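## Task

Lift the stand's post four holes higher (10.2 cm) and lock it there with the spring pin. While the pin is pulled the post must be held: if it drops, or is let down quickly even while held, the task fails. The wooden block must finish resting on the post's top plate. Any number of robots may help. At the end, release everything and move away. No robot may fall or be left tilted, and the result must stay in place with no robot supporting it.

## Robot and tools

ROBOTS. r1 and r2 are identical Hello Robot Stretch 3 units. Each has a base with two drive wheels and a rear passive omni wheel, a lift riding a mast, and a telescoping arm pointing out of the robot's right side. The arm cannot reach forward; to move the gripper forward, drive the base. The base is 0.33 m long and 0.34 m wide, and a turn in place pivots about the point between the drive wheels, 0.05 m behind the front edge. With the arm pulled in and the wrist folded, the wrist pokes up to 0.06 m past the right side and a turn sweeps a 0.28 m radius; an unfolded level gripper reaches beyond that.

FRAMES. Base frame: origin on the floor between the drive wheels, x ahead, y left, z up. hand_pose is in this frame, at the spot where closed fingertips meet; with all wrist joints at 0 its x points up, y back along the arm toward the mast, z toward the rear. Fingertips are round pads 0.04 m wide. The odometry frame is the base frame at the start of the scene. Each robot reports in its own frames, so their positions relative to each other come only from images, lidar_m, wrist_depth_mm and head_depth_mm.

execute_actions. Arguments: "actions", a list holding one action or nothing (empty just returns state and pictures), and optional "cameras" (names such as r1_head_camera, r1_nav_camera, r1_wrist_camera, r2_..., or "all"; omitted or null gives all, [] gives none). An action is an object keyed by "r1" and/or "r2"; each may contain "base", "joints", "contact_limits". All motions in one action begin together; an action runs at most 15 s.
- base: exactly one command, relative to where the base last reported itself. translate_m: metres, forward positive, -1 to 1. rotate_rad: radians turned in place, counter-clockwise (left) positive, -3.2 to 3.2. No sideways driving.
- joints: absolute targets by name. lift_m 0 to 1.1 (arm height, m); arm_m 0 to 0.52 (extension, m); wrist_yaw_rad -1.345 to 4.42 (0 along the arm, positive toward the front, 3.0 folded over the base); wrist_pitch_rad -1.57 to 0.451 (0 level, negative tips fingertips down); wrist_roll_rad -2.911 to 2.911 (0: fingers side by side, level); gripper_m -0.089 to 0.179 (bigger is wider; actual fingertip gap is 0.007 less near closed, 0.025 less wide open, zero below 0.007); head_pan_rad -3.953 to 1.73 (0 ahead, positive left, -1.57 along the arm); head_tilt_rad -1.53 to 0.419 (negative down). Done tolerance: ±0.004 for lift, arm, gripper; ±0.02 for yaw, roll, head; ±0.05 for pitch.
- contact_limits: only arm_m, an effort percentage 1 to 100; arm motion stops (contact_stop) when effort reaches it (negative when retracting) and the hold is capped there until the next action. Too low stops at once; values above the maximum are clipped.
A joint, base or robot left out may still be driving toward an older target unseen by the status lines. An unknown key or out-of-range number rejects the whole call. If a result reports a stop, later calls in the same reply are skipped.

wait: "seconds" 0 to 10; commands nothing, returns state and images. zoom_image: "camera" plus "region" [x0, y0, x1, y1] in pixels from the top-left, at most 504 by 504, on that camera's latest full image. finished_scene: "scene" number; ends the scene permanently once the last command has been held, reports success and gives the next task. The goal must be met and stable by then.

RESULTS. "pictures" lists the image order. base_status/joint_status: done (for the base, wheels turned the commanded amount, slip included), off_target (resting short, may still push), contact_stop, time_out, torque_fault (after these the old target is dropped). on_its_own covers uncommanded parts; "held at" is a held target, not a position. motor_effort: percent, positive toward higher values, bracket = peak; biased and noisy. lidar_m: 12 sectors of 30 degrees, 1st ahead, counter-clockwise (4th left, 7th behind, 10th right), scan plane 0.17 m high, range 0.15 to 12 m, "-" nothing; ignores glass and itself, sees the other robot, partly blocked by the mast and a low lift. wrist_depth_mm: 7x7 grid from top left, 45 to 1000 mm; head_depth_mm same, sideways, 280 to 4000 mm. base_odometry counts wheel turns only; heading -3.142 to 3.142, left positive; turned_by_wheels and turned_by_imu since last result; base_tilt forward/right in degrees with a fixed bias up to about 4.

SPEED. Full speed (0.30 m/s, 1.9 rad/s) only when stowed: lift_m under 0.30, arm_m under 0.03, wrist_yaw_rad over 2.54; otherwise 0.10 m/s and 0.63 rad/s.

GRIPPER. Command below the object's width to grip (lower squeezes harder); to let go, go at least 0.02 above the touching value. Readings don't prove a hold. A stall guard weakens overly hard squeezes; send a new value to re-squeeze.

WRIST SAFETY. Fold (yaw 3.0) or unfold only with lift_m 0.32 to 0.95, pitch -0.4, roll near 0; once folded the lift may go to 0.25. With yaw under -0.4 keep pitch at -0.5 or lower.

AVOID. Never let the unpinned post fall or come down fast. Robots must not press or slam into each other; once bases touch, even millimetres more is a hard press. Equal commands give slightly unequal travel (up to 2.5 cm per metre), which strains a shared load. Arm pushes against rigid things with the gripper above about 0.45 m, repeated pushes, driving while holding something fixed, and snagging furniture (especially reversing) can tip a robot; undo in small steps, free the gripper, and drop lift_m to about 0.2 if still leaning. After a contact_stop the arm or lift goes slack until recommanded; a slack lift can sink under load or be pushed up by closing fingers. Base, wrist and head have no contact stop; a wrist strained for seconds shuts off for 10 s. Loose objects may get nudged occasionally.

Each tool is called after "Request:" in YAML: its name, and indented under it one key for each argument.

## Session

Request:
execute_actions:
  actions: []

Scene clock: 0.00 s.
r1.base_odometry: x=+0.000 y=+0.000 heading=+0.000 (m, m, rad; r1's odometry frame)
r1.turned_by_wheels: +0.000 (rad since the last result)
r1.turned_by_imu: +0.000 (rad since the last result)
r1.base_tilt: forward=+0.5 right=-0.5 (deg)
r1.lidar_m: 1.22 1.08 1.08 1.27 1.33 1.34 1.58 2.83 2.59 2.44 3.46 2.07
r1.head_depth_mm: 1786 1809 1835 1877 1914 1934 1960 / 1593 1631 1650 1667 1689 1716 1744 / 1464 1467 1481 1509 1520 1561 1560 / 1325 1334 1351 1363 1384 1405 1417 / 1224 1231 1243 1255 1269 1283 1300 / 1137 1138 1143 1163 1169 1182 1197 / 1057 1061 1075 1084 1092 1102 1113
r1.base_status: not commanded
r1.joint_positions: lift_m=+0.483 arm_m=+0.002 wrist_yaw_rad=+2.903 wrist_pitch_rad=-0.478 wrist_roll_rad=+0.015 gripper_m=+0.037 head_pan_rad=+0.010 head_tilt_rad=-0.017
r1.joint_status: not commanded
r1.motor_effort: left_wheel=+0 right_wheel=+0 lift_m=+35 arm_m=-1 wrist_yaw_rad=+0 wrist_pitch_rad=+6 wrist_roll_rad=-1 gripper_m=+0 head_pan_rad=+0 head_tilt_rad=+2 (%)
r1.hand_pose: x=+0.0299 y=+0.0637 z=+0.4824 quat_wxyz=(+0.249, +0.707, +0.083, +0.657) (m; r1's base frame)
r1.wrist_depth_mm: - - - - - 941 852 / - - - - - - 901 / - - - - - - 955 / 987 - - - - - - / 851 - 926 901 919 941 961 / 714 - - 768 790 789 805 / 630 632 653 658 636 680 692
r2.base_odometry: x=+0.000 y=+0.000 heading=+0.000 (m, m, rad; r2's odometry frame)
r2.turned_by_wheels: +0.000 (rad since the last result)
r2.turned_by_imu: +0.000 (rad since the last result)
r2.base_tilt: forward=-0.5 right=-0.8 (deg)
r2.lidar_m: 2.42 2.57 3.13 1.18 2.84 4.71 2.08 1.60 1.57 1.67 2.42 2.68
r2.head_depth_mm: 1755 2600 2660 2636 2627 2620 2363 / 1771 2580 2855 2825 2817 2796 2355 / 1769 2606 3003 3024 2984 2954 2352 / 1766 2619 3258 3279 3244 3120 2358 / 1779 2610 3510 3527 3474 3369 2319 / 1769 2633 3821 3770 3775 3616 2338 / 1788 2616 3859 3802 3776 3117 2133
r2.base_status: not commanded
r2.joint_positions: lift_m=+0.491 arm_m=+0.002 wrist_yaw_rad=+3.017 wrist_pitch_rad=-0.524 wrist_roll_rad=-0.005 gripper_m=+0.037 head_pan_rad=+0.005 head_tilt_rad=+0.011
r2.joint_status: not commanded
r2.motor_effort: left_wheel=+0 right_wheel=+0 lift_m=+22 arm_m=+0 wrist_yaw_rad=+0 wrist_pitch_rad=+5 wrist_roll_rad=+0 gripper_m=+0 head_pan_rad=+0 head_tilt_rad=+1 (%)
r2.hand_pose: x=+0.0049 y=+0.0614 z=+0.4810 quat_wxyz=(+0.225, +0.691, +0.141, +0.672) (m; r2's base frame)
r2.wrist_depth_mm: - - - - - - - / - - - - - - - / - - - - - - - / 926 951 973 958 957 952 993 / 796 825 - 838 829 833 823 / 696 695 - 697 725 704 703 / 606 619 602 609 619 610 621
pictures: r1_head_camera (sideways: a quarter turn clockwise sets it upright), r1_nav_camera (sideways: a quarter turn counterclockwise sets it upright), r1_wrist_camera, r2_head_camera (sideways: a quarter turn clockwise sets it upright), r2_nav_camera (sideways: a quarter turn counterclockwise sets it upright), r2_wrist_camera
Images, in order (width x height): r1_head_camera 896x504, r1_nav_camera 672x504, r1_wrist_camera 644x364, r2_head_camera 896x504, r2_nav_camera 672x504, r2_wrist_camera 644x364.

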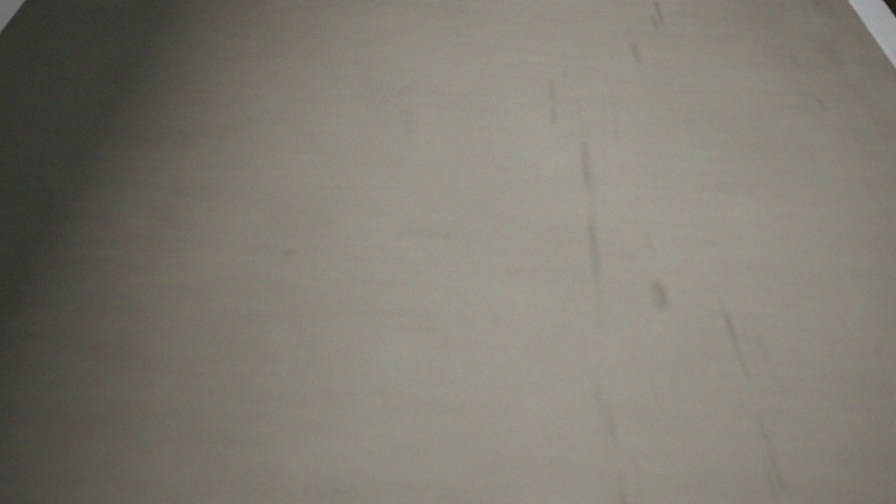

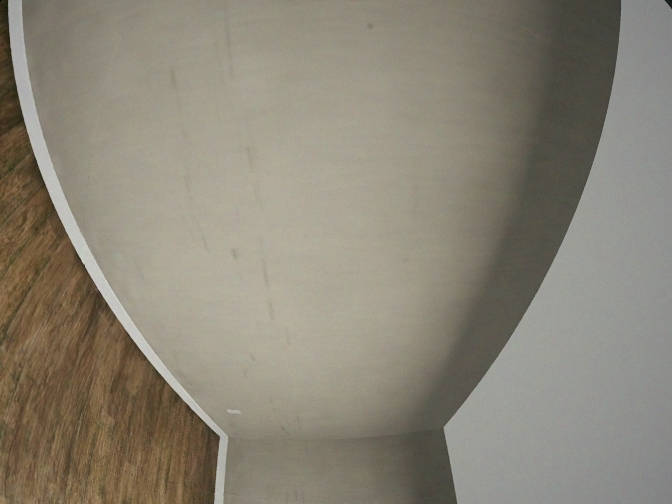

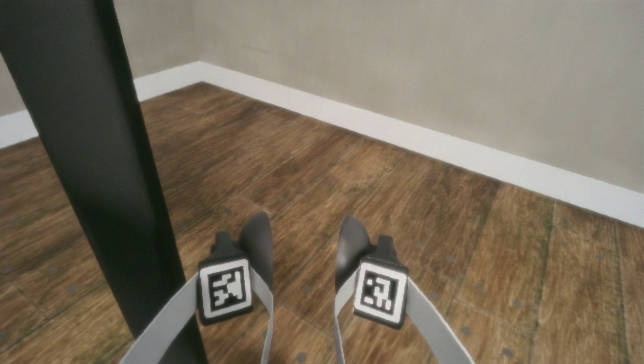

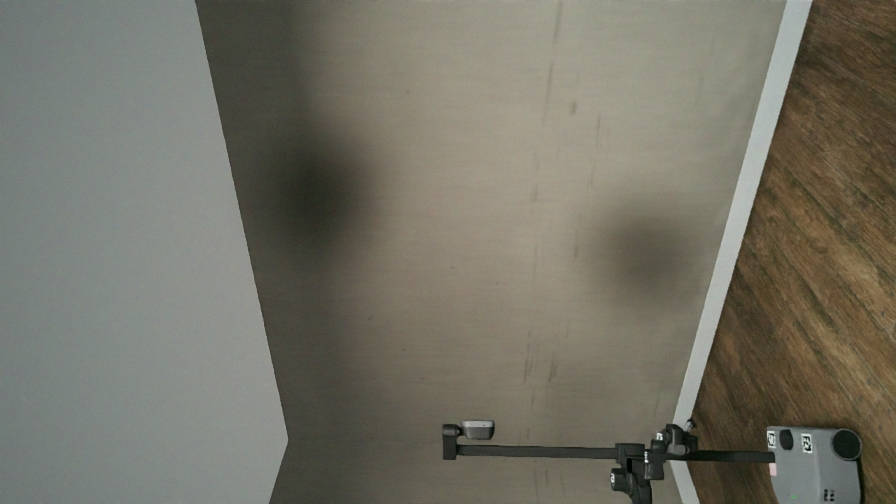

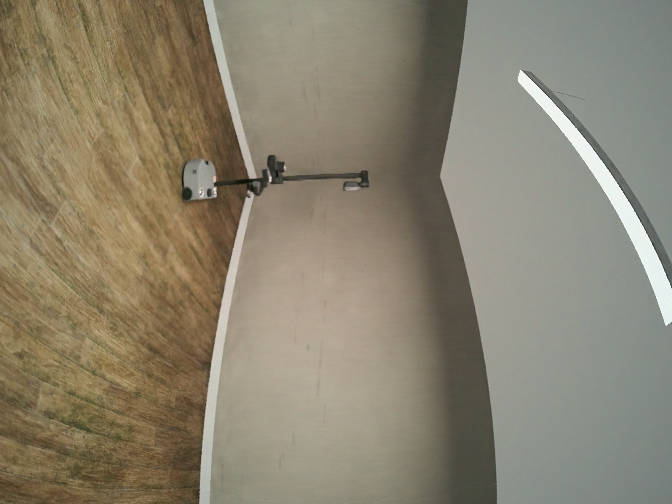

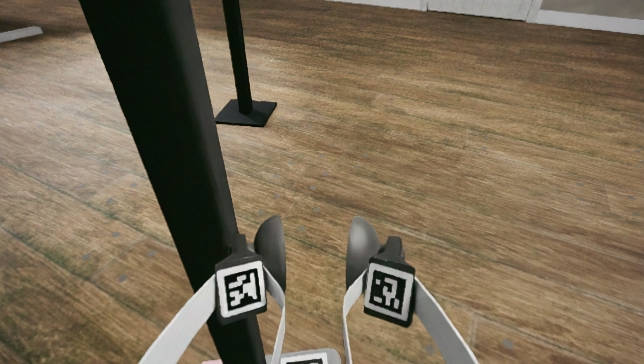

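Request:
execute_actions:
  actions:
    - {"r1":{"joints":{"head_pan_rad":-1.9,"head_tilt_rad":-0.3}},"r2":{"joints":{"head_pan_rad":1.57,"head_tilt_rad":-0.5}}}
  cameras: ["r1_head_camera","r2_head_camera","r2_nav_camera"]

Scene clock: 3.70 s.
r1.base_odometry: x=+0.000 y=+0.000 heading=+0.000 (m, m, rad; r1's odometry frame)
r1.turned_by_wheels: +0.000 (rad since the last result)
r1.turned_by_imu: +0.001 (rad since the last result)
r1.base_tilt: forward=+0.4 right=-0.6 (deg)
r1.lidar_m: 1.22 1.08 1.08 1.27 1.34 1.34 1.58 2.84 2.59 2.44 3.45 2.07
r1.head_depth_mm: - - - - 2750 2016 1592 / - - - - 2763 1994 1580 / - - - - 2692 1993 1577 / - - - - 2728 1985 1565 / - - - - 2703 1974 1563 / - - - - 2572 1969 1560 / - - - 3399 2479 1967 1572
r1.base_status: not commanded
r1.joint_positions: lift_m=+0.483 arm_m=+0.002 wrist_yaw_rad=+2.903 wrist_pitch_rad=-0.478 wrist_roll_rad=+0.015 gripper_m=+0.037 head_pan_rad=-1.893 head_tilt_rad=-0.296
r1.joint_status: all done
r1.motor_effort: left_wheel=-1(1) right_wheel=-1(0) lift_m=+36(36) arm_m=-1(0) wrist_yaw_rad=+1(0) wrist_pitch_rad=+6(6) wrist_roll_rad=+0(0) gripper_m=-1(1) head_pan_rad=-2(30) head_tilt_rad=-2(21) (%)
r1.hand_pose: x=+0.0299 y=+0.0637 z=+0.4824 quat_wxyz=(+0.249, +0.707, +0.083, +0.657) (m; r1's base frame)
r1.wrist_depth_mm: - - - - - 954 874 / - - - - - 990 900 / - - - - - - 945 / 968 - - - - - - / 832 - 934 872 892 918 963 / 707 - - 763 797 789 804 / 634 628 656 644 654 678 678
r2.base_odometry: x=+0.000 y=+0.000 heading=+0.000 (m, m, rad; r2's odometry frame)
r2.turned_by_wheels: +0.000 (rad since the last result)
r2.turned_by_imu: +0.000 (rad since the last result)
r2.base_tilt: forward=-0.5 right=-0.8 (deg)
r2.lidar_m: 2.42 2.57 3.14 1.17 2.85 4.73 2.08 1.60 1.57 1.67 2.42 2.68
r2.head_depth_mm: 2771 2949 3139 2948 2096 1618 1324 / 2925 3146 3338 2937 2085 1622 1323 / 3090 3344 3612 2933 2079 1621 1330 / 3324 3584 3798 2915 2071 1607 1314 / 3513 3833 - 2733 1911 1586 1313 / 3768 - - 2860 2064 1594 1314 / - - - 2841 2031 1601 1324
r2.base_status: not commanded
r2.joint_positions: lift_m=+0.491 arm_m=+0.002 wrist_yaw_rad=+3.017 wrist_pitch_rad=-0.524 wrist_roll_rad=-0.005 gripper_m=+0.037 head_pan_rad=+1.563 head_tilt_rad=-0.493
r2.joint_status: all done
r2.motor_effort: left_wheel=+0(0) right_wheel=-1(0) lift_m=+22(22) arm_m=+0(0) wrist_yaw_rad=-1(1) wrist_pitch_rad=+5(5) wrist_roll_rad=+0(0) gripper_m=+0(0) head_pan_rad=+2(32) head_tilt_rad=-3(29) (%)
r2.hand_pose: x=+0.0049 y=+0.0614 z=+0.4810 quat_wxyz=(+0.225, +0.691, +0.141, +0.672) (m; r2's base frame)
r2.wrist_depth_mm: - - - - - - - / - - - - - - - / - - - - - - - / 954 965 962 975 962 972 990 / 811 806 - 839 857 821 834 / 690 698 - 708 739 697 699 / 617 607 606 613 615 612 621
pictures: r1_head_camera (sideways: a quarter turn clockwise sets it upright), r2_head_camera (sideways: a quarter turn clockwise sets it upright), r2_nav_camera (sideways: a quarter turn counterclockwise sets it upright)
Images, in order (width x height): r1_head_camera 896x504, r2_head_camera 896x504, r2_nav_camera 672x504.

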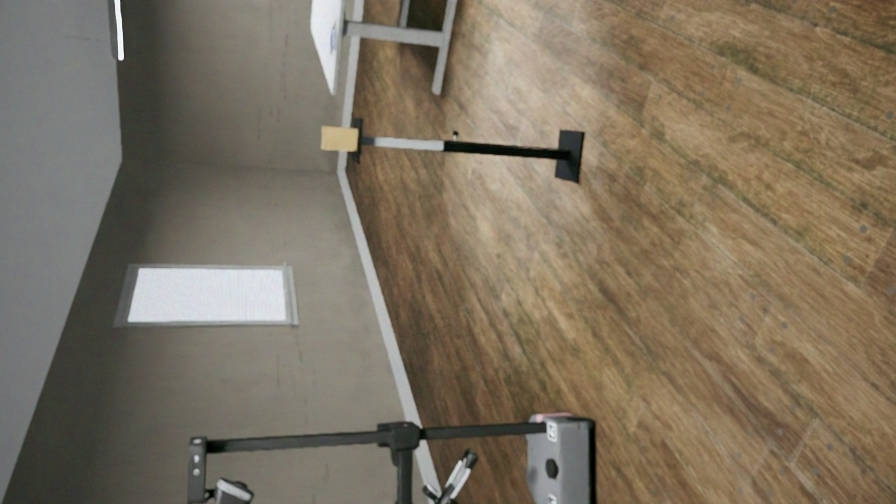

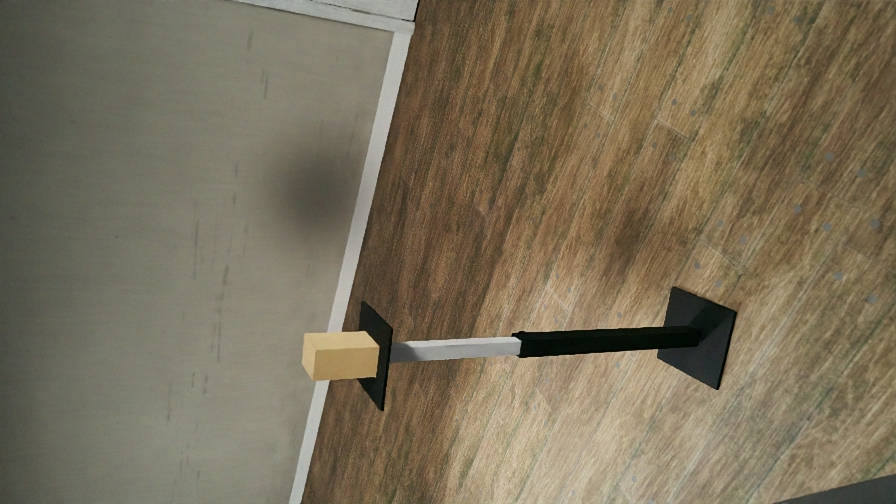

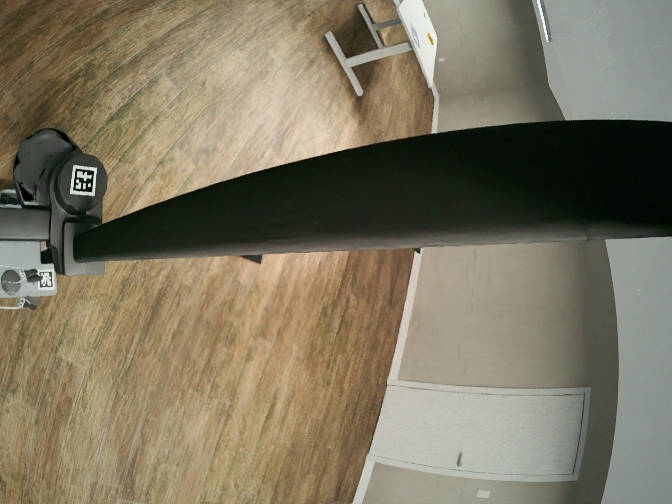

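Request:
execute_actions:
  actions:
    - {"r1":{"base":{"rotate_rad":0.87},"joints":{"lift_m":0.27,"head_pan_rad":-2.9,"head_tilt_rad":-0.4}},"r2":{"base":{"rotate_rad":2.16},"joints":{"head_pan_rad":-0.8,"head_tilt_rad":-0.7}}}
  cameras: []

Request:
execute_actions:
  actions:
    - {"r1":{"base":{"translate_m":-1}},"r2":{"base":{"translate_m":0.36}}}
  cameras: []

Request:
execute_actions:
  actions:
    - {"r1":{"base":{"translate_m":-1}},"r2":{"base":{"translate_m":0.36}}}
  cameras: []

Request:
execute_actions:
  actions:
    - {"r1":{"base":{"translate_m":-0.3},"joints":{"head_pan_rad":-2.1,"head_tilt_rad":-0.8}},"r2":{"base":{"rotate_rad":0.65},"joints":{"head_pan_rad":-1.57,"head_tilt_rad":-0.8}}}
  cameras: ["r1_head_camera","r2_head_camera","r1_nav_camera"]

Scene clock: 18.60 s.
r1.base_odometry: x=+0.000 y=+0.000 heading=+0.870 (m, m, rad; r1's odometry frame)
r1.turned_by_wheels: +0.870 (rad since the last result)
r1.turned_by_imu: +0.873 (rad since the last result)
r1.base_tilt: forward=+0.4 right=-0.7 (deg)
r1.lidar_m: 1.08 1.16 1.36 1.34 1.44 2.13 2.60 2.44 2.57 2.98 1.39 1.09
r1.head_depth_mm: - - - 3339 2316 1786 1440 / - - - 3312 2301 1783 1456 / - - - 3322 2300 1771 1436 / - - - 3130 2266 1768 1446 / - - - 3303 2316 1759 1449 / - - - 3253 2283 1765 1441 / - - - 3185 2274 1755 1438
r1.base_status: done
r1.joint_positions: lift_m=+0.270 arm_m=+0.002 wrist_yaw_rad=+2.903 wrist_pitch_rad=-0.479 wrist_roll_rad=+0.015 gripper_m=+0.037 head_pan_rad=-2.893 head_tilt_rad=-0.395
r1.joint_status: all done
r1.motor_effort: left_wheel=-2(6) right_wheel=+1(6) lift_m=+26(30) arm_m=+1(1) wrist_yaw_rad=+1(0) wrist_pitch_rad=+7(7) wrist_roll_rad=+0(0) gripper_m=+0(0) head_pan_rad=-2(32) head_tilt_rad=-1(13) (%)
r1.hand_pose: x=+0.0299 y=+0.0636 z=+0.2696 quat_wxyz=(+0.249, +0.707, +0.083, +0.657) (m; r1's base frame)
r1.wrist_depth_mm: - - - - - - - / - - - - - - - / 776 814 853 885 915 938 987 / 639 673 677 709 729 735 762 / 540 - 581 582 591 593 611 / 483 - - 497 510 508 514 / - - - 420 425 436 445
r2.base_odometry: x=+0.000 y=+0.000 heading=+2.160 (m, m, rad; r2's odometry frame)
r2.turned_by_wheels: +2.160 (rad since the last result)
r2.turned_by_imu: +2.206 (rad since the last result)
r2.base_tilt: forward=-0.4 right=-0.9 (deg)
r2.lidar_m: 2.85 3.92 1.96 1.58 1.58 1.72 2.67 2.68 2.42 3.18 3.12 1.17
r2.head_depth_mm: 2671 2938 2892 2137 1697 1401 1195 / 2737 3083 2843 2130 1682 1400 1192 / 2879 3171 2864 2127 1672 1392 1192 / 2985 3376 2827 2108 1674 1380 1184 / 3157 3554 2812 2111 1659 1390 1187 / 3258 3609 2818 2089 1607 1384 1182 / 3455 1171 2531 1932 1653 1385 1177
r2.base_status: done
r2.joint_positions: lift_m=+0.491 arm_m=+0.002 wrist_yaw_rad=+3.017 wrist_pitch_rad=-0.524 wrist_roll_rad=-0.005 gripper_m=+0.037 head_pan_rad=-0.793 head_tilt_rad=-0.691
r2.joint_status: all done
r2.motor_effort: left_wheel=-1(4) right_wheel=+1(3) lift_m=+22(22) arm_m=+0(0) wrist_yaw_rad=-1(1) wrist_pitch_rad=+5(5) wrist_roll_rad=+0(0) gripper_m=+0(1) head_pan_rad=-2(30) head_tilt_rad=-4(17) (%)
r2.hand_pose: x=+0.0049 y=+0.0614 z=+0.4810 quat_wxyz=(+0.225, +0.691, +0.141, +0.672) (m; r2's base frame)
r2.wrist_depth_mm: - - - - - - - / - - - - - - - / - - - - - - - / 977 959 973 957 989 976 - / 806 810 - 840 840 835 817 / 690 697 - 698 735 717 719 / 609 615 592 631 606 613 608
pictures: none
No camera images: the call's "cameras" was empty. Leave "cameras" out to get every camera's image.

Scene clock: 23.53 s.
r1.base_odometry: x=-0.645 y=-0.764 heading=+0.870 (m, m, rad; r1's odometry frame)
r1.turned_by_wheels: +0.000 (rad since the last result)
r1.turned_by_imu: -0.002 (rad since the last result)
r1.base_tilt: forward=+0.4 right=-0.5 (deg)
r1.lidar_m: 2.08 1.87 1.47 1.45 1.55 2.33 3.50 1.64 1.85 3.34 2.67 2.11
r1.head_depth_mm: - - - 3291 2352 1784 1462 / - - - 3358 2318 1772 1443 / - - - 3287 2303 1786 1439 / - - - 3291 2312 1776 1439 / - - - 3072 2176 1765 1433 / - - - 3279 2279 1756 1433 / - - - 3243 2256 1758 1440
r1.base_status: done
r1.joint_positions: lift_m=+0.270 arm_m=+0.002 wrist_yaw_rad=+2.903 wrist_pitch_rad=-0.479 wrist_roll_rad=+0.015 gripper_m=+0.037 head_pan_rad=-2.893 head_tilt_rad=-0.396
r1.joint_status: not commanded
r1.motor_effort: left_wheel=-2(10) right_wheel=+2(6) lift_m=+27(28) arm_m=-1(0) wrist_yaw_rad=+1(0) wrist_pitch_rad=+7(7) wrist_roll_rad=+0(0) gripper_m=+0(0) head_pan_rad=-2(2) head_tilt_rad=-1(2) (%)
r1.hand_pose: x=+0.0299 y=+0.0635 z=+0.2695 quat_wxyz=(+0.249, +0.707, +0.083, +0.657) (m; r1's base frame)
r1.wrist_depth_mm: - - - - - - - / - - - - - - - / 765 841 860 898 911 973 999 / 643 652 686 699 721 723 760 / 536 - 593 569 580 585 617 / 484 - - 489 506 501 515 / - - - 429 421 433 444
r2.base_odometry: x=-0.200 y=+0.299 heading=+2.160 (m, m, rad; r2's odometry frame)
r2.turned_by_wheels: +0.000 (rad since the last result)
r2.turned_by_imu: +0.002 (rad since the last result)
r2.base_tilt: forward=-0.4 right=-0.8 (deg)
r2.lidar_m: 2.49 4.19 2.12 1.71 1.71 1.86 2.89 3.00 3.30 1.84 3.00 0.87
r2.head_depth_mm: 2532 2784 2909 2119 1689 1399 1198 / 2645 2949 2877 2110 1686 1396 1189 / 2756 3075 2856 2094 1681 1393 1194 / 2867 3220 2818 2112 1675 1384 1189 / 3001 3339 926 2022 1581 1383 1186 / 3121 3444 2536 2092 1666 1376 1184 / 3309 3677 2791 2055 1657 1381 1181
r2.base_status: done
r2.joint_positions: lift_m=+0.491 arm_m=+0.002 wrist_yaw_rad=+3.017 wrist_pitch_rad=-0.524 wrist_roll_rad=-0.005 gripper_m=+0.037 head_pan_rad=-0.793 head_tilt_rad=-0.691
r2.joint_status: not commanded
r2.motor_effort: left_wheel=-2(2) right_wheel=+1(5) lift_m=+22(22) arm_m=+0(0) wrist_yaw_rad=-1(1) wrist_pitch_rad=+5(5) wrist_roll_rad=+0(0) gripper_m=+0(0) head_pan_rad=-4(3) head_tilt_rad=-3(4) (%)
r2.hand_pose: x=+0.0049 y=+0.0614 z=+0.4810 quat_wxyz=(+0.225, +0.691, +0.141, +0.672) (m; r2's base frame)
r2.wrist_depth_mm: - - - - - - - / - - - - - - - / - - - - - - - / 962 960 977 978 983 976 - / 822 799 - 828 833 823 827 / 699 702 - 707 722 690 696 / 604 617 587 625 621 613 609
pictures: none
No camera images: the call's "cameras" was empty. Leave "cameras" out to get every camera's image.

Scene clock: 28.47 s.
r1.base_odometry: x=-1.290 y=-1.528 heading=+0.870 (m, m, rad; r1's odometry frame)
r1.turned_by_wheels: +0.000 (rad since the last result)
r1.turned_by_imu: -0.002 (rad since the last result)
r1.base_tilt: forward=+0.6 right=-0.7 (deg)
r1.lidar_m: 3.08 2.01 1.56 1.54 1.67 2.49 2.49 4.18 0.83 3.23 3.45 3.14
r1.head_depth_mm: - - - 3298 2336 1774 1454 / - - 3341 3371 2299 1768 1441 / - - 2928 2902 2310 1757 1448 / - - - 3295 2316 1756 1432 / - - - 3263 2298 1769 1430 / - - - 3287 2280 1763 1437 / - - - 3253 2282 1746 1435
r1.base_status: done
r1.joint_positions: lift_m=+0.270 arm_m=+0.002 wrist_yaw_rad=+2.903 wrist_pitch_rad=-0.479 wrist_roll_rad=+0.015 gripper_m=+0.037 head_pan_rad=-2.893 head_tilt_rad=-0.396
r1.joint_status: not commanded
r1.motor_effort: left_wheel=-2(9) right_wheel=+1(6) lift_m=+27(26) arm_m=+0(0) wrist_yaw_rad=-1(1) wrist_pitch_rad=+7(7) wrist_roll_rad=+0(0) gripper_m=+0(1) head_pan_rad=-2(2) head_tilt_rad=-1(2) (%)
r1.hand_pose: x=+0.0298 y=+0.0635 z=+0.2695 quat_wxyz=(+0.249, +0.707, +0.083, +0.657) (m; r1's base frame)
r1.wrist_depth_mm: - - - - - - - / - - - - - - - / 775 846 908 891 927 957 991 / 633 678 681 694 710 725 754 / 539 - 575 571 583 609 623 / 475 - - 482 509 507 509 / - - - 420 416 440 447
r2.base_odometry: x=-0.400 y=+0.599 heading=+2.160 (m, m, rad; r2's odometry frame)
r2.turned_by_wheels: +0.000 (rad since the last result)
r2.turned_by_imu: +0.002 (rad since the last result)
r2.base_tilt: forward=-0.6 right=-0.9 (deg)
r2.lidar_m: 2.13 4.53 2.28 1.85 1.83 2.01 3.10 3.32 3.60 1.37 0.63 3.19
r2.head_depth_mm: 2431 2690 2868 2059 1592 1401 1191 / 2563 2817 2613 735 1682 1400 1193 / 2662 2940 2862 756 1587 1307 1196 / 2760 3100 2833 2099 1677 1397 1187 / 2895 3202 2819 2094 1681 1389 1188 / 3007 3377 2817 2086 1667 1373 1181 / 3092 3555 2762 2077 1657 1383 1181
r2.base_status: done
r2.joint_positions: lift_m=+0.491 arm_m=+0.002 wrist_yaw_rad=+3.017 wrist_pitch_rad=-0.524 wrist_roll_rad=-0.005 gripper_m=+0.037 head_pan_rad=-0.793 head_tilt_rad=-0.691
r2.joint_status: not commanded
r2.motor_effort: left_wheel=-1(1) right_wheel=+1(5) lift_m=+22(22) arm_m=+0(0) wrist_yaw_rad=+0(1) wrist_pitch_rad=+5(5) wrist_roll_rad=+0(0) gripper_m=+0(0) head_pan_rad=-3(3) head_tilt_rad=-3(3) (%)
r2.hand_pose: x=+0.0049 y=+0.0614 z=+0.4810 quat_wxyz=(+0.225, +0.691, +0.141, +0.672) (m; r2's base frame)
r2.wrist_depth_mm: - - - - - - - / - - - - - - - / - - - - - - - / 965 976 973 - 960 965 986 / 798 802 - 816 833 816 831 / 700 691 - 710 726 704 708 / 609 611 587 621 620 624 623
pictures: none
No camera images: the call's "cameras" was empty. Leave "cameras" out to get every camera's image.

Scene clock: 31.30 s.
r1.base_odometry: x=-1.483 y=-1.758 heading=+0.870 (m, m, rad; r1's odometry frame)
r1.turned_by_wheels: +0.000 (rad since the last result)
r1.turned_by_imu: +0.000 (rad since the last result)
r1.base_tilt: forward=+0.5 right=-0.7 (deg)
r1.lidar_m: 3.37 2.05 1.59 1.56 1.71 2.55 2.20 4.14 0.69 0.72 3.46 3.42
r1.head_depth_mm: 3455 2784 2191 1776 1520 1317 1161 / 3285 2781 2149 1784 1506 1316 1163 / 3194 2766 2163 1786 1505 1314 1162 / 3076 2754 2176 1791 1507 1321 1160 / 2976 2807 1966 1708 1411 1310 1164 / 2819 680 735 1700 1520 1314 1164 / 2739 2819 1980 1569 1515 1318 1167
r1.base_status: done
r1.joint_positions: lift_m=+0.270 arm_m=+0.002 wrist_yaw_rad=+2.903 wrist_pitch_rad=-0.479 wrist_roll_rad=+0.015 gripper_m=+0.037 head_pan_rad=-2.107 head_tilt_rad=-0.790
r1.joint_status: all done
r1.motor_effort: left_wheel=-2(9) right_wheel=+2(6) lift_m=+26(28) arm_m=-1(0) wrist_yaw_rad=+1(1) wrist_pitch_rad=+7(7) wrist_roll_rad=+0(0) gripper_m=+0(0) head_pan_rad=+3(31) head_tilt_rad=-6(29) (%)
r1.hand_pose: x=+0.0298 y=+0.0635 z=+0.2695 quat_wxyz=(+0.249, +0.707, +0.083, +0.657) (m; r1's base frame)
r1.wrist_depth_mm: - - - - - - - / - - - - - - - / 771 831 857 868 898 962 992 / 645 679 679 699 748 731 747 / 544 - 593 581 589 594 617 / 465 - - 484 503 507 512 / - - - 428 417 442 444
r2.base_odometry: x=-0.400 y=+0.599 heading=+2.810 (m, m, rad; r2's odometry frame)
r2.turned_by_wheels: +0.650 (rad since the last result)
r2.turned_by_imu: +0.663 (rad since the last result)
r2.base_tilt: forward=-0.5 right=-0.9 (deg)
r2.lidar_m: 3.54 2.09 1.83 1.83 2.15 3.34 3.33 3.33 1.30 0.63 3.39 2.13
r2.head_depth_mm: 2420 2787 2406 1888 1556 1327 1157 / 2475 2803 1540 1674 1565 1325 1162 / 2601 2849 680 1648 1552 1320 1164 / 2691 2911 753 1823 1478 1279 1168 / 2757 3017 2364 1865 1541 1317 1164 / 2840 3078 2348 1855 1541 1308 1141 / 2923 3127 2324 1843 1536 1305 1137
r2.base_status: done
r2.joint_positions: lift_m=+0.491 arm_m=+0.002 wrist_yaw_rad=+3.017 wrist_pitch_rad=-0.524 wrist_roll_rad=-0.005 gripper_m=+0.037 head_pan_rad=-1.563 head_tilt_rad=-0.790
r2.joint_status: all done
r2.motor_effort: left_wheel=-1(5) right_wheel=+1(3) lift_m=+22(22) arm_m=+0(0) wrist_yaw_rad=-1(0) wrist_pitch_rad=+5(5) wrist_roll_rad=+0(0) gripper_m=+0(0) head_pan_rad=-2(29) head_tilt_rad=-5(14) (%)
r2.hand_pose: x=+0.0049 y=+0.0614 z=+0.4810 quat_wxyz=(+0.225, +0.691, +0.141, +0.672) (m; r2's base frame)
r2.wrist_depth_mm: - - - - - - - / - - - - - - - / - - - - - - - / 980 968 - 965 972 968 988 / 797 779 - 847 842 825 822 / 703 698 - 704 738 696 706 / 610 611 600 634 612 609 622
pictures: r1_head_camera (sideways: a quarter turn clockwise sets it upright), r1_nav_camera (sideways: a quarter turn counterclockwise sets it upright), r2_head_camera (sideways: a quarter turn clockwise sets it upright)
Images, in order (width x height): r1_head_camera 896x504, r1_nav_camera 672x504, r2_head_camera 896x504.

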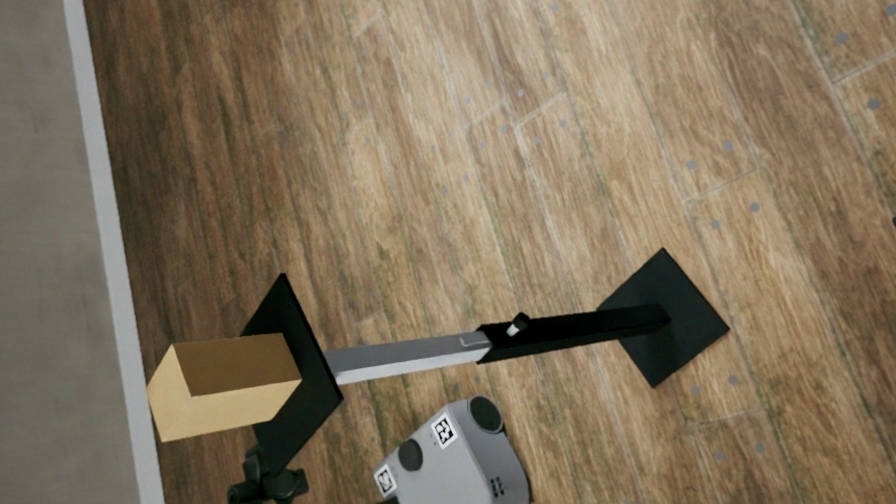

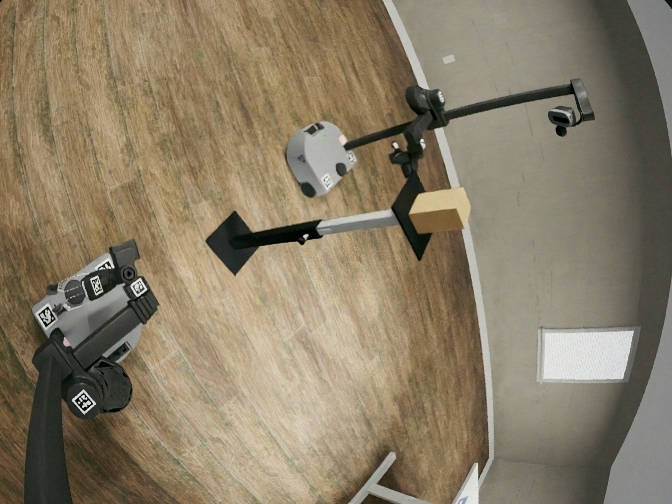

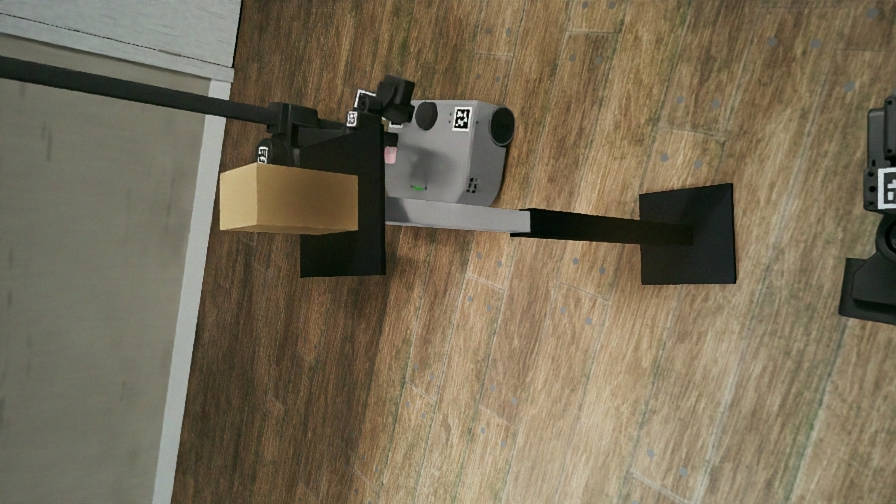

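Request:
execute_actions:
  actions:
    - {"r1":{"base":{"rotate_rad":0.12},"joints":{"lift_m":0.55,"wrist_pitch_rad":-0.4}},"r2":{"joints":{"lift_m":0.75,"wrist_pitch_rad":-0.4}}}
  cameras: []

Request:
execute_actions:
  actions:
    - {"r1":{"base":{"translate_m":-0.22},"joints":{"wrist_yaw_rad":0,"wrist_pitch_rad":0,"gripper_m":0.1,"head_pan_rad":-1.57,"head_tilt_rad":-0.95}},"r2":{"joints":{"wrist_yaw_rad":0,"wrist_pitch_rad":0,"gripper_m":0.12}}}

Scene clock: 39.90 s.
r1.base_odometry: x=-1.483 y=-1.758 heading=+0.990 (m, m, rad; r1's odometry frame)
r1.turned_by_wheels: +0.120 (rad since the last result)
r1.turned_by_imu: +0.121 (rad since the last result)
r1.base_tilt: forward=+0.5 right=-0.8 (deg)
r1.lidar_m: 3.39 1.88 1.57 1.56 1.80 3.01 2.20 3.81 0.69 1.31 3.62 3.40
r1.head_depth_mm: 3147 2777 2186 1773 1512 1316 1159 / 3116 2730 2177 1787 1509 1313 1163 / 3013 2773 2151 1777 1515 1306 1192 / 2908 2654 1990 1753 1441 1306 1202 / 2933 697 767 1698 1478 1305 1172 / 2762 2758 2119 1596 1519 1315 1181 / 1280 2483 2107 1634 1512 1317 1166
r1.base_status: done
r1.joint_positions: lift_m=+0.550 arm_m=+0.002 wrist_yaw_rad=+2.903 wrist_pitch_rad=-0.420 wrist_roll_rad=+0.015 gripper_m=+0.037 head_pan_rad=-2.107 head_tilt_rad=-0.791
r1.joint_status: all done
r1.motor_effort: left_wheel=-2(8) right_wheel=+1(8) lift_m=+44(47) arm_m=+0(0) wrist_yaw_rad=+0(1) wrist_pitch_rad=+9(10) wrist_roll_rad=-1(0) gripper_m=+1(1) head_pan_rad=+3(3) head_tilt_rad=-4(4) (%)
r1.hand_pose: x=+0.0317 y=+0.0711 z=+0.5619 quat_wxyz=(+0.229, +0.709, +0.063, +0.664) (m; r1's base frame)
r1.wrist_depth_mm: - - - - - - - / - - - - - - - / - - - - - - - / - - - - - - - / - - - - - - - / 831 - - 900 944 945 969 / 724 724 759 766 770 794 803
r2.base_odometry: x=-0.400 y=+0.599 heading=+2.810 (m, m, rad; r2's odometry frame)
r2.turned_by_wheels: +0.000 (rad since the last result)
r2.turned_by_imu: +0.001 (rad since the last result)
r2.base_tilt: forward=-0.5 right=-0.9 (deg)
r2.lidar_m: 3.54 2.09 1.83 1.83 2.14 3.35 3.35 3.34 1.31 0.63 3.41 2.13
r2.head_depth_mm: 2457 2751 2318 1898 1554 1351 - / 2467 1313 2223 1753 1555 1346 - / 2600 1332 679 1649 1549 1339 - / 2665 2960 752 1804 1467 1310 - / 2756 3019 2335 1869 1546 1342 1090 / 2870 3096 2343 1842 1545 1314 1137 / 2947 3174 2340 1848 1525 1305 1135
r2.base_status: not commanded
r2.joint_positions: lift_m=+0.750 arm_m=+0.002 wrist_yaw_rad=+3.017 wrist_pitch_rad=-0.420 wrist_roll_rad=-0.005 gripper_m=+0.037 head_pan_rad=-1.563 head_tilt_rad=-0.790
r2.joint_status: all done
r2.motor_effort: left_wheel=-2(2) right_wheel=+1(2) lift_m=+26(27) arm_m=+0(0) wrist_yaw_rad=+0(0) wrist_pitch_rad=+8(8) wrist_roll_rad=+0(0) gripper_m=+0(0) head_pan_rad=-3(2) head_tilt_rad=-5(5) (%)
r2.hand_pose: x=+0.0067 y=+0.0756 z=+0.7619 quat_wxyz=(+0.190, +0.697, +0.105, +0.683) (m; r2's base frame)
r2.wrist_depth_mm: - - - - - - - / - - - - - - - / - - - - - - - / - - - - - - - / - - - - - - - / - - - - - - - / 935 904 944 936 939 929 915
pictures: none
No camera images: the call's "cameras" was empty. Leave "cameras" out to get every camera's image.

Scene clock: 43.03 s.
r1.base_odometry: x=-1.604 y=-1.941 heading=+0.990 (m, m, rad; r1's odometry frame)
r1.turned_by_wheels: +0.000 (rad since the last result)
r1.turned_by_imu: +0.000 (rad since the last result)
r1.base_tilt: forward=+0.4 right=-0.6 (deg)
r1.lidar_m: 3.54 1.92 1.63 1.64 1.87 3.12 1.98 3.73 3.15 0.63 3.58 3.59
r1.head_depth_mm: 2579 2112 1800 1557 1383 1232 1125 / 852 656 1800 1554 1377 1254 - / 903 660 1562 1312 1360 1254 - / 2585 2094 1632 1579 1375 1229 1142 / 2578 2131 1763 1563 1387 1236 1132 / 2595 2138 1834 1570 1392 1249 1128 / 2598 2142 1814 1575 1391 1241 1123
r1.base_status: done
r1.joint_positions: lift_m=+0.550 arm_m=+0.002 wrist_yaw_rad=+0.002 wrist_pitch_rad=-0.024 wrist_roll_rad=+0.015 gripper_m=+0.100 head_pan_rad=-1.577 head_tilt_rad=-0.938
r1.joint_status: all done
r1.motor_effort: left_wheel=-2(7) right_wheel=+2(2) lift_m=+44(43) arm_m=+1(1) wrist_yaw_rad=-1(5) wrist_pitch_rad=+11(10) wrist_roll_rad=+0(0) gripper_m=+0(80) head_pan_rad=+3(26) head_tilt_rad=-7(22) (%)
r1.hand_pose: x=-0.0208 y=-0.4022 z=+0.6581 quat_wxyz=(+0.702, +0.010, -0.712, -0.008) (m; r1's base frame)
r1.wrist_depth_mm: - - - 786 - - - / - - - - - - - / - - - - - - - / - - - - - - - / - - - - - - - / - - - - - - - / - - - - - - -
r2.base_odometry: x=-0.400 y=+0.599 heading=+2.810 (m, m, rad; r2's odometry frame)
r2.turned_by_wheels: +0.000 (rad since the last result)
r2.turned_by_imu: +0.000 (rad since the last result)
r2.base_tilt: forward=-0.4 right=-0.9 (deg)
r2.lidar_m: 3.52 2.10 1.83 1.83 2.14 3.34 3.34 3.34 2.89 0.63 3.40 2.13
r2.head_depth_mm: 2447 2747 2389 1887 1548 1360 - / 2521 2824 2406 1875 1550 1358 - / 2519 2761 681 1776 1507 1346 - / 2659 1325 752 1640 1504 - 1145 / 2764 2995 2364 1839 1535 1317 1144 / 2840 3069 2345 1845 1534 1311 1142 / 2932 3166 2321 1852 1537 1308 1137
r2.base_status: not commanded
r2.joint_positions: lift_m=+0.750 arm_m=+0.002 wrist_yaw_rad=+0.003 wrist_pitch_rad=-0.024 wrist_roll_rad=-0.005 gripper_m=+0.120 head_pan_rad=-1.563 head_tilt_rad=-0.790
r2.joint_status: all done
r2.motor_effort: left_wheel=-1(2) right_wheel=+1(1) lift_m=+26(27) arm_m=+0(0) wrist_yaw_rad=-4(4) wrist_pitch_rad=+9(9) wrist_roll_rad=+0(0) gripper_m=+0(81) head_pan_rad=-3(2) head_tilt_rad=-4(5) (%)
r2.hand_pose: x=-0.0207 y=-0.4025 z=+0.8582 quat_wxyz=(+0.709, +0.010, -0.705, -0.008) (m; r2's base frame)
r2.wrist_depth_mm: - - - - - - - / - - - - - - - / - - - - - - - / - - - 458 - - - / - - - - - - - / - - - - - - - / - - - - - - -
pictures: r1_head_camera (sideways: a quarter turn clockwise sets it upright), r1_nav_camera (sideways: a quarter turn counterclockwise sets it upright), r1_wrist_camera, r2_head_camera (sideways: a quarter turn clockwise sets it upright), r2_nav_camera (sideways: a quarter turn counterclockwise sets it upright), r2_wrist_camera
Images, in order (width x height): r1_head_camera 896x504, r1_nav_camera 672x504, r1_wrist_camera 644x364, r2_head_camera 896x504, r2_nav_camera 672x504, r2_wrist_camera 644x364.

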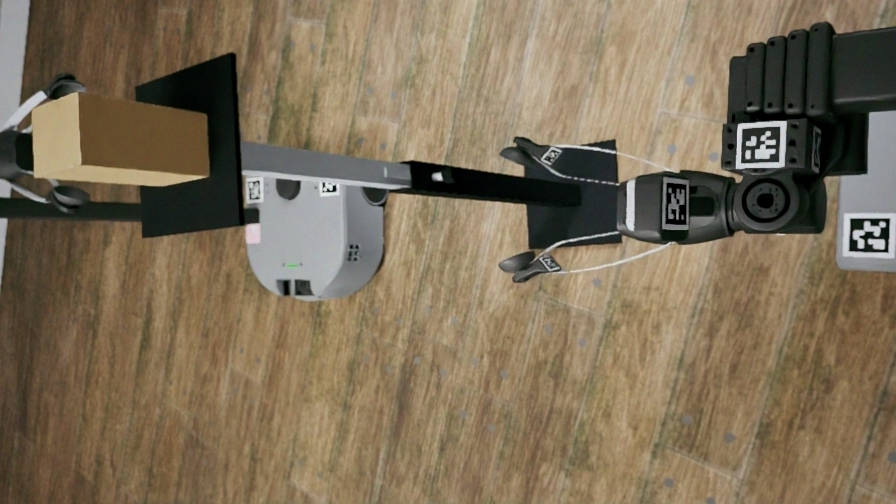

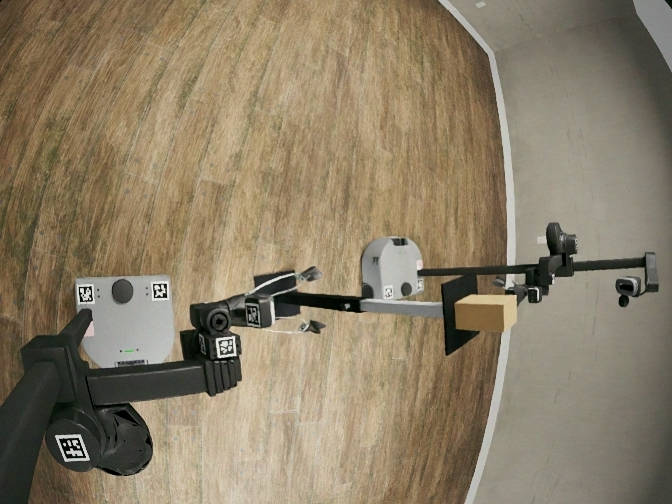

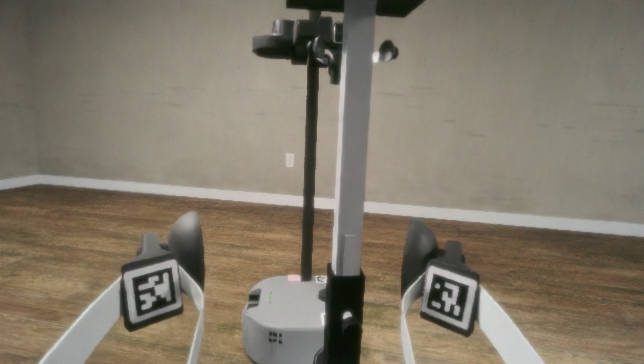

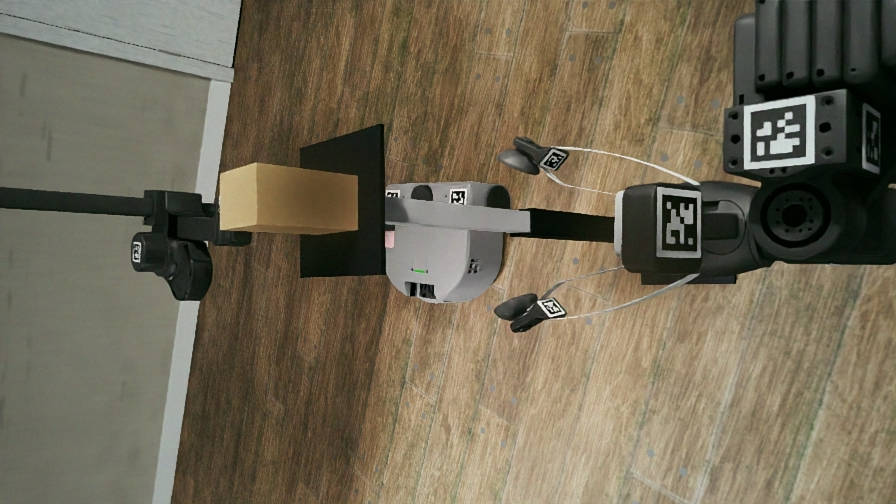

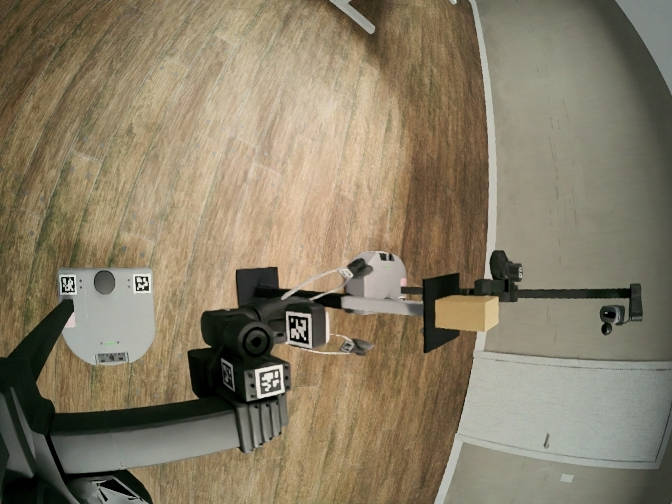

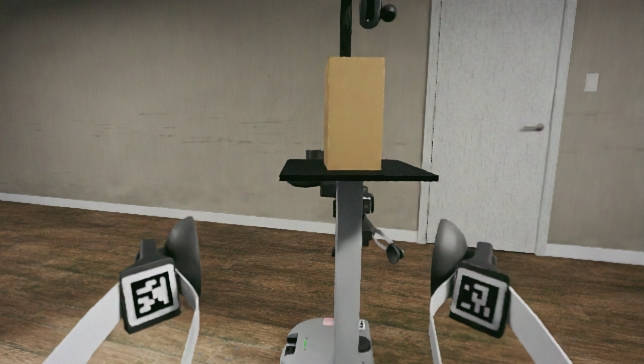

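Request:
execute_actions:
  actions:
    - {"r1":{"base":{"translate_m":-0.035},"joints":{"lift_m":0.46,"arm_m":0.06}},"r2":{"base":{"translate_m":-0.03},"joints":{"lift_m":0.74,"arm_m":0.13}}}
  cameras: ["r1_wrist_camera","r2_wrist_camera","r1_head_camera","r2_head_camera"]

Scene clock: 48.27 s.
r1.base_odometry: x=-1.624 y=-1.971 heading=+0.989 (m, m, rad; r1's odometry frame)
r1.turned_by_wheels: +0.000 (rad since the last result)
r1.turned_by_imu: +0.001 (rad since the last result)
r1.base_tilt: forward=+0.3 right=-0.7 (deg)
r1.lidar_m: 3.56 1.93 1.64 1.65 1.87 3.13 1.94 3.72 3.15 0.63 3.58 3.64
r1.head_depth_mm: 2595 2110 1793 1564 1381 1241 1120 / 2575 1974 1808 1571 1362 1277 - / 591 642 1696 1506 1357 - 1143 / 1386 714 1627 1576 1373 1246 1135 / 2629 2126 1703 1580 1388 1243 1124 / 2616 2129 1815 1576 1391 1244 1126 / 2620 2158 1813 1573 1391 1244 1126
r1.base_status: done
r1.joint_positions: lift_m=+0.460 arm_m=+0.060 wrist_yaw_rad=+0.002 wrist_pitch_rad=-0.023 wrist_roll_rad=+0.015 gripper_m=+0.100 head_pan_rad=-1.577 head_tilt_rad=-0.938
r1.joint_status: all done
r1.motor_effort: left_wheel=-2(6) right_wheel=+2(4) lift_m=+27(39) arm_m=+7(8) wrist_yaw_rad=+0(1) wrist_pitch_rad=+10(11) wrist_roll_rad=+0(0) gripper_m=+1(0) head_pan_rad=+2(3) head_tilt_rad=-6(6) (%)
r1.hand_pose: x=-0.0210 y=-0.4602 z=+0.5690 quat_wxyz=(+0.702, +0.009, -0.712, -0.008) (m; r1's base frame)
r1.wrist_depth_mm: - - - - - - - / - - - - - - - / - - - - - - - / - - - - - - - / - - - - - - - / - - - 995 - - - / - 997 980 957 - - -
r2.base_odometry: x=-0.372 y=+0.589 heading=+2.810 (m, m, rad; r2's odometry frame)
r2.turned_by_wheels: +0.000 (rad since the last result)
r2.turned_by_imu: +0.000 (rad since the last result)
r2.base_tilt: forward=-0.5 right=-0.9 (deg)
r2.lidar_m: 3.53 2.11 1.84 1.84 2.16 3.31 3.33 3.29 2.87 0.63 3.38 2.15
r2.head_depth_mm: 2456 2726 2412 1889 1573 1374 - / 2537 2819 2412 1872 1661 - 1152 / 2598 2909 756 1769 - 1264 1148 / 2648 1391 678 1636 1503 1280 1149 / 2754 2956 2363 1773 1550 1312 1138 / 2829 3052 2348 1853 1534 1312 1144 / 2946 3131 2351 1833 1520 1308 1143
r2.base_status: done
r2.joint_positions: lift_m=+0.740 arm_m=+0.130 wrist_yaw_rad=+0.001 wrist_pitch_rad=-0.023 wrist_roll_rad=-0.005 gripper_m=+0.120 head_pan_rad=-1.563 head_tilt_rad=-0.790
r2.joint_status: all done
r2.motor_effort: left_wheel=-2(5) right_wheel=+2(2) lift_m=+16(24) arm_m=+3(3) wrist_yaw_rad=-3(4) wrist_pitch_rad=+9(9) wrist_roll_rad=+0(0) gripper_m=+1(1) head_pan_rad=-2(3) head_tilt_rad=-5(4) (%)
r2.hand_pose: x=-0.0211 y=-0.5303 z=+0.8491 quat_wxyz=(+0.709, +0.009, -0.705, -0.008) (m; r2's base frame)
r2.wrist_depth_mm: - - - 226 - - - / - - - 231 - - - / - - - 236 - - - / - - - 240 - - - / - - - 735 - - - / - - - 645 - - - / - - - - - - -
pictures: r1_head_camera (sideways: a quarter turn clockwise sets it upright), r1_wrist_camera, r2_head_camera (sideways: a quarter turn clockwise sets it upright), r2_wrist_camera
Images, in order (width x height): r1_head_camera 896x504, r1_wrist_camera 644x364, r2_head_camera 896x504, r2_wrist_camera 644x364.

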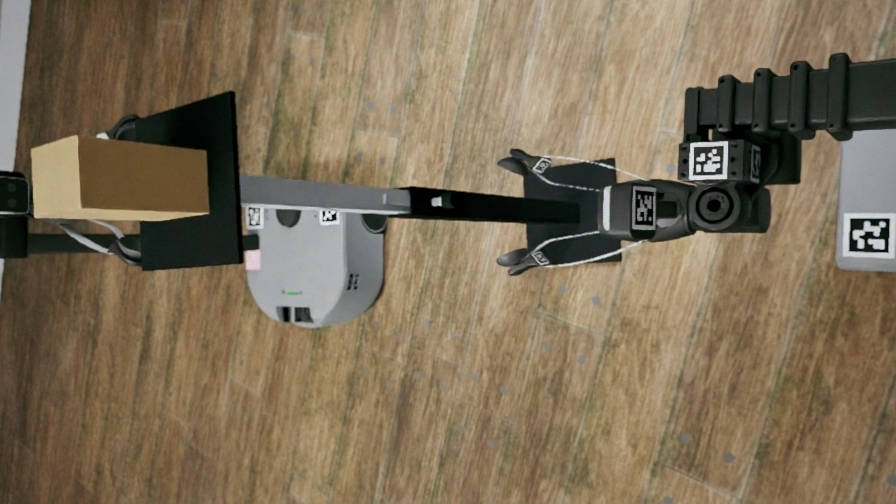

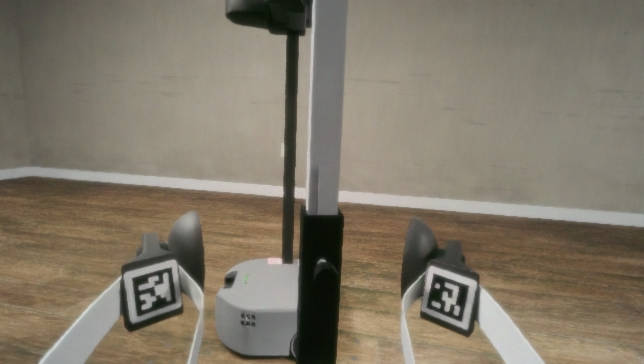

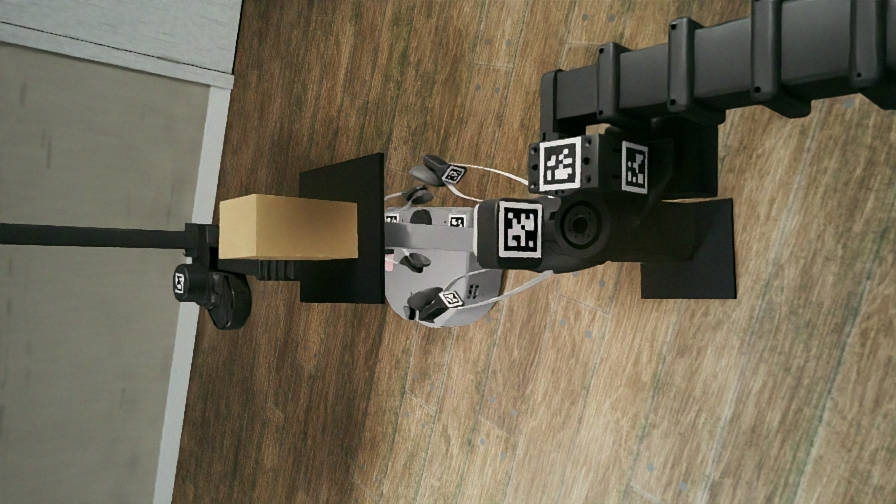

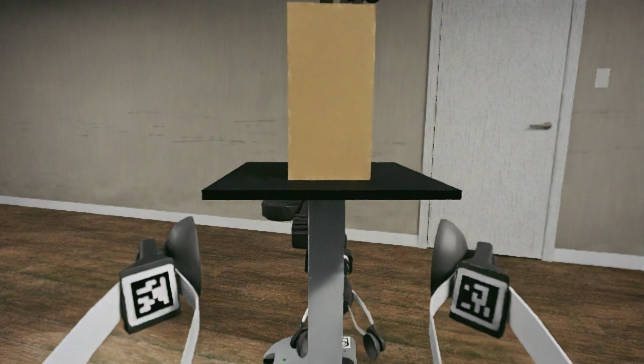

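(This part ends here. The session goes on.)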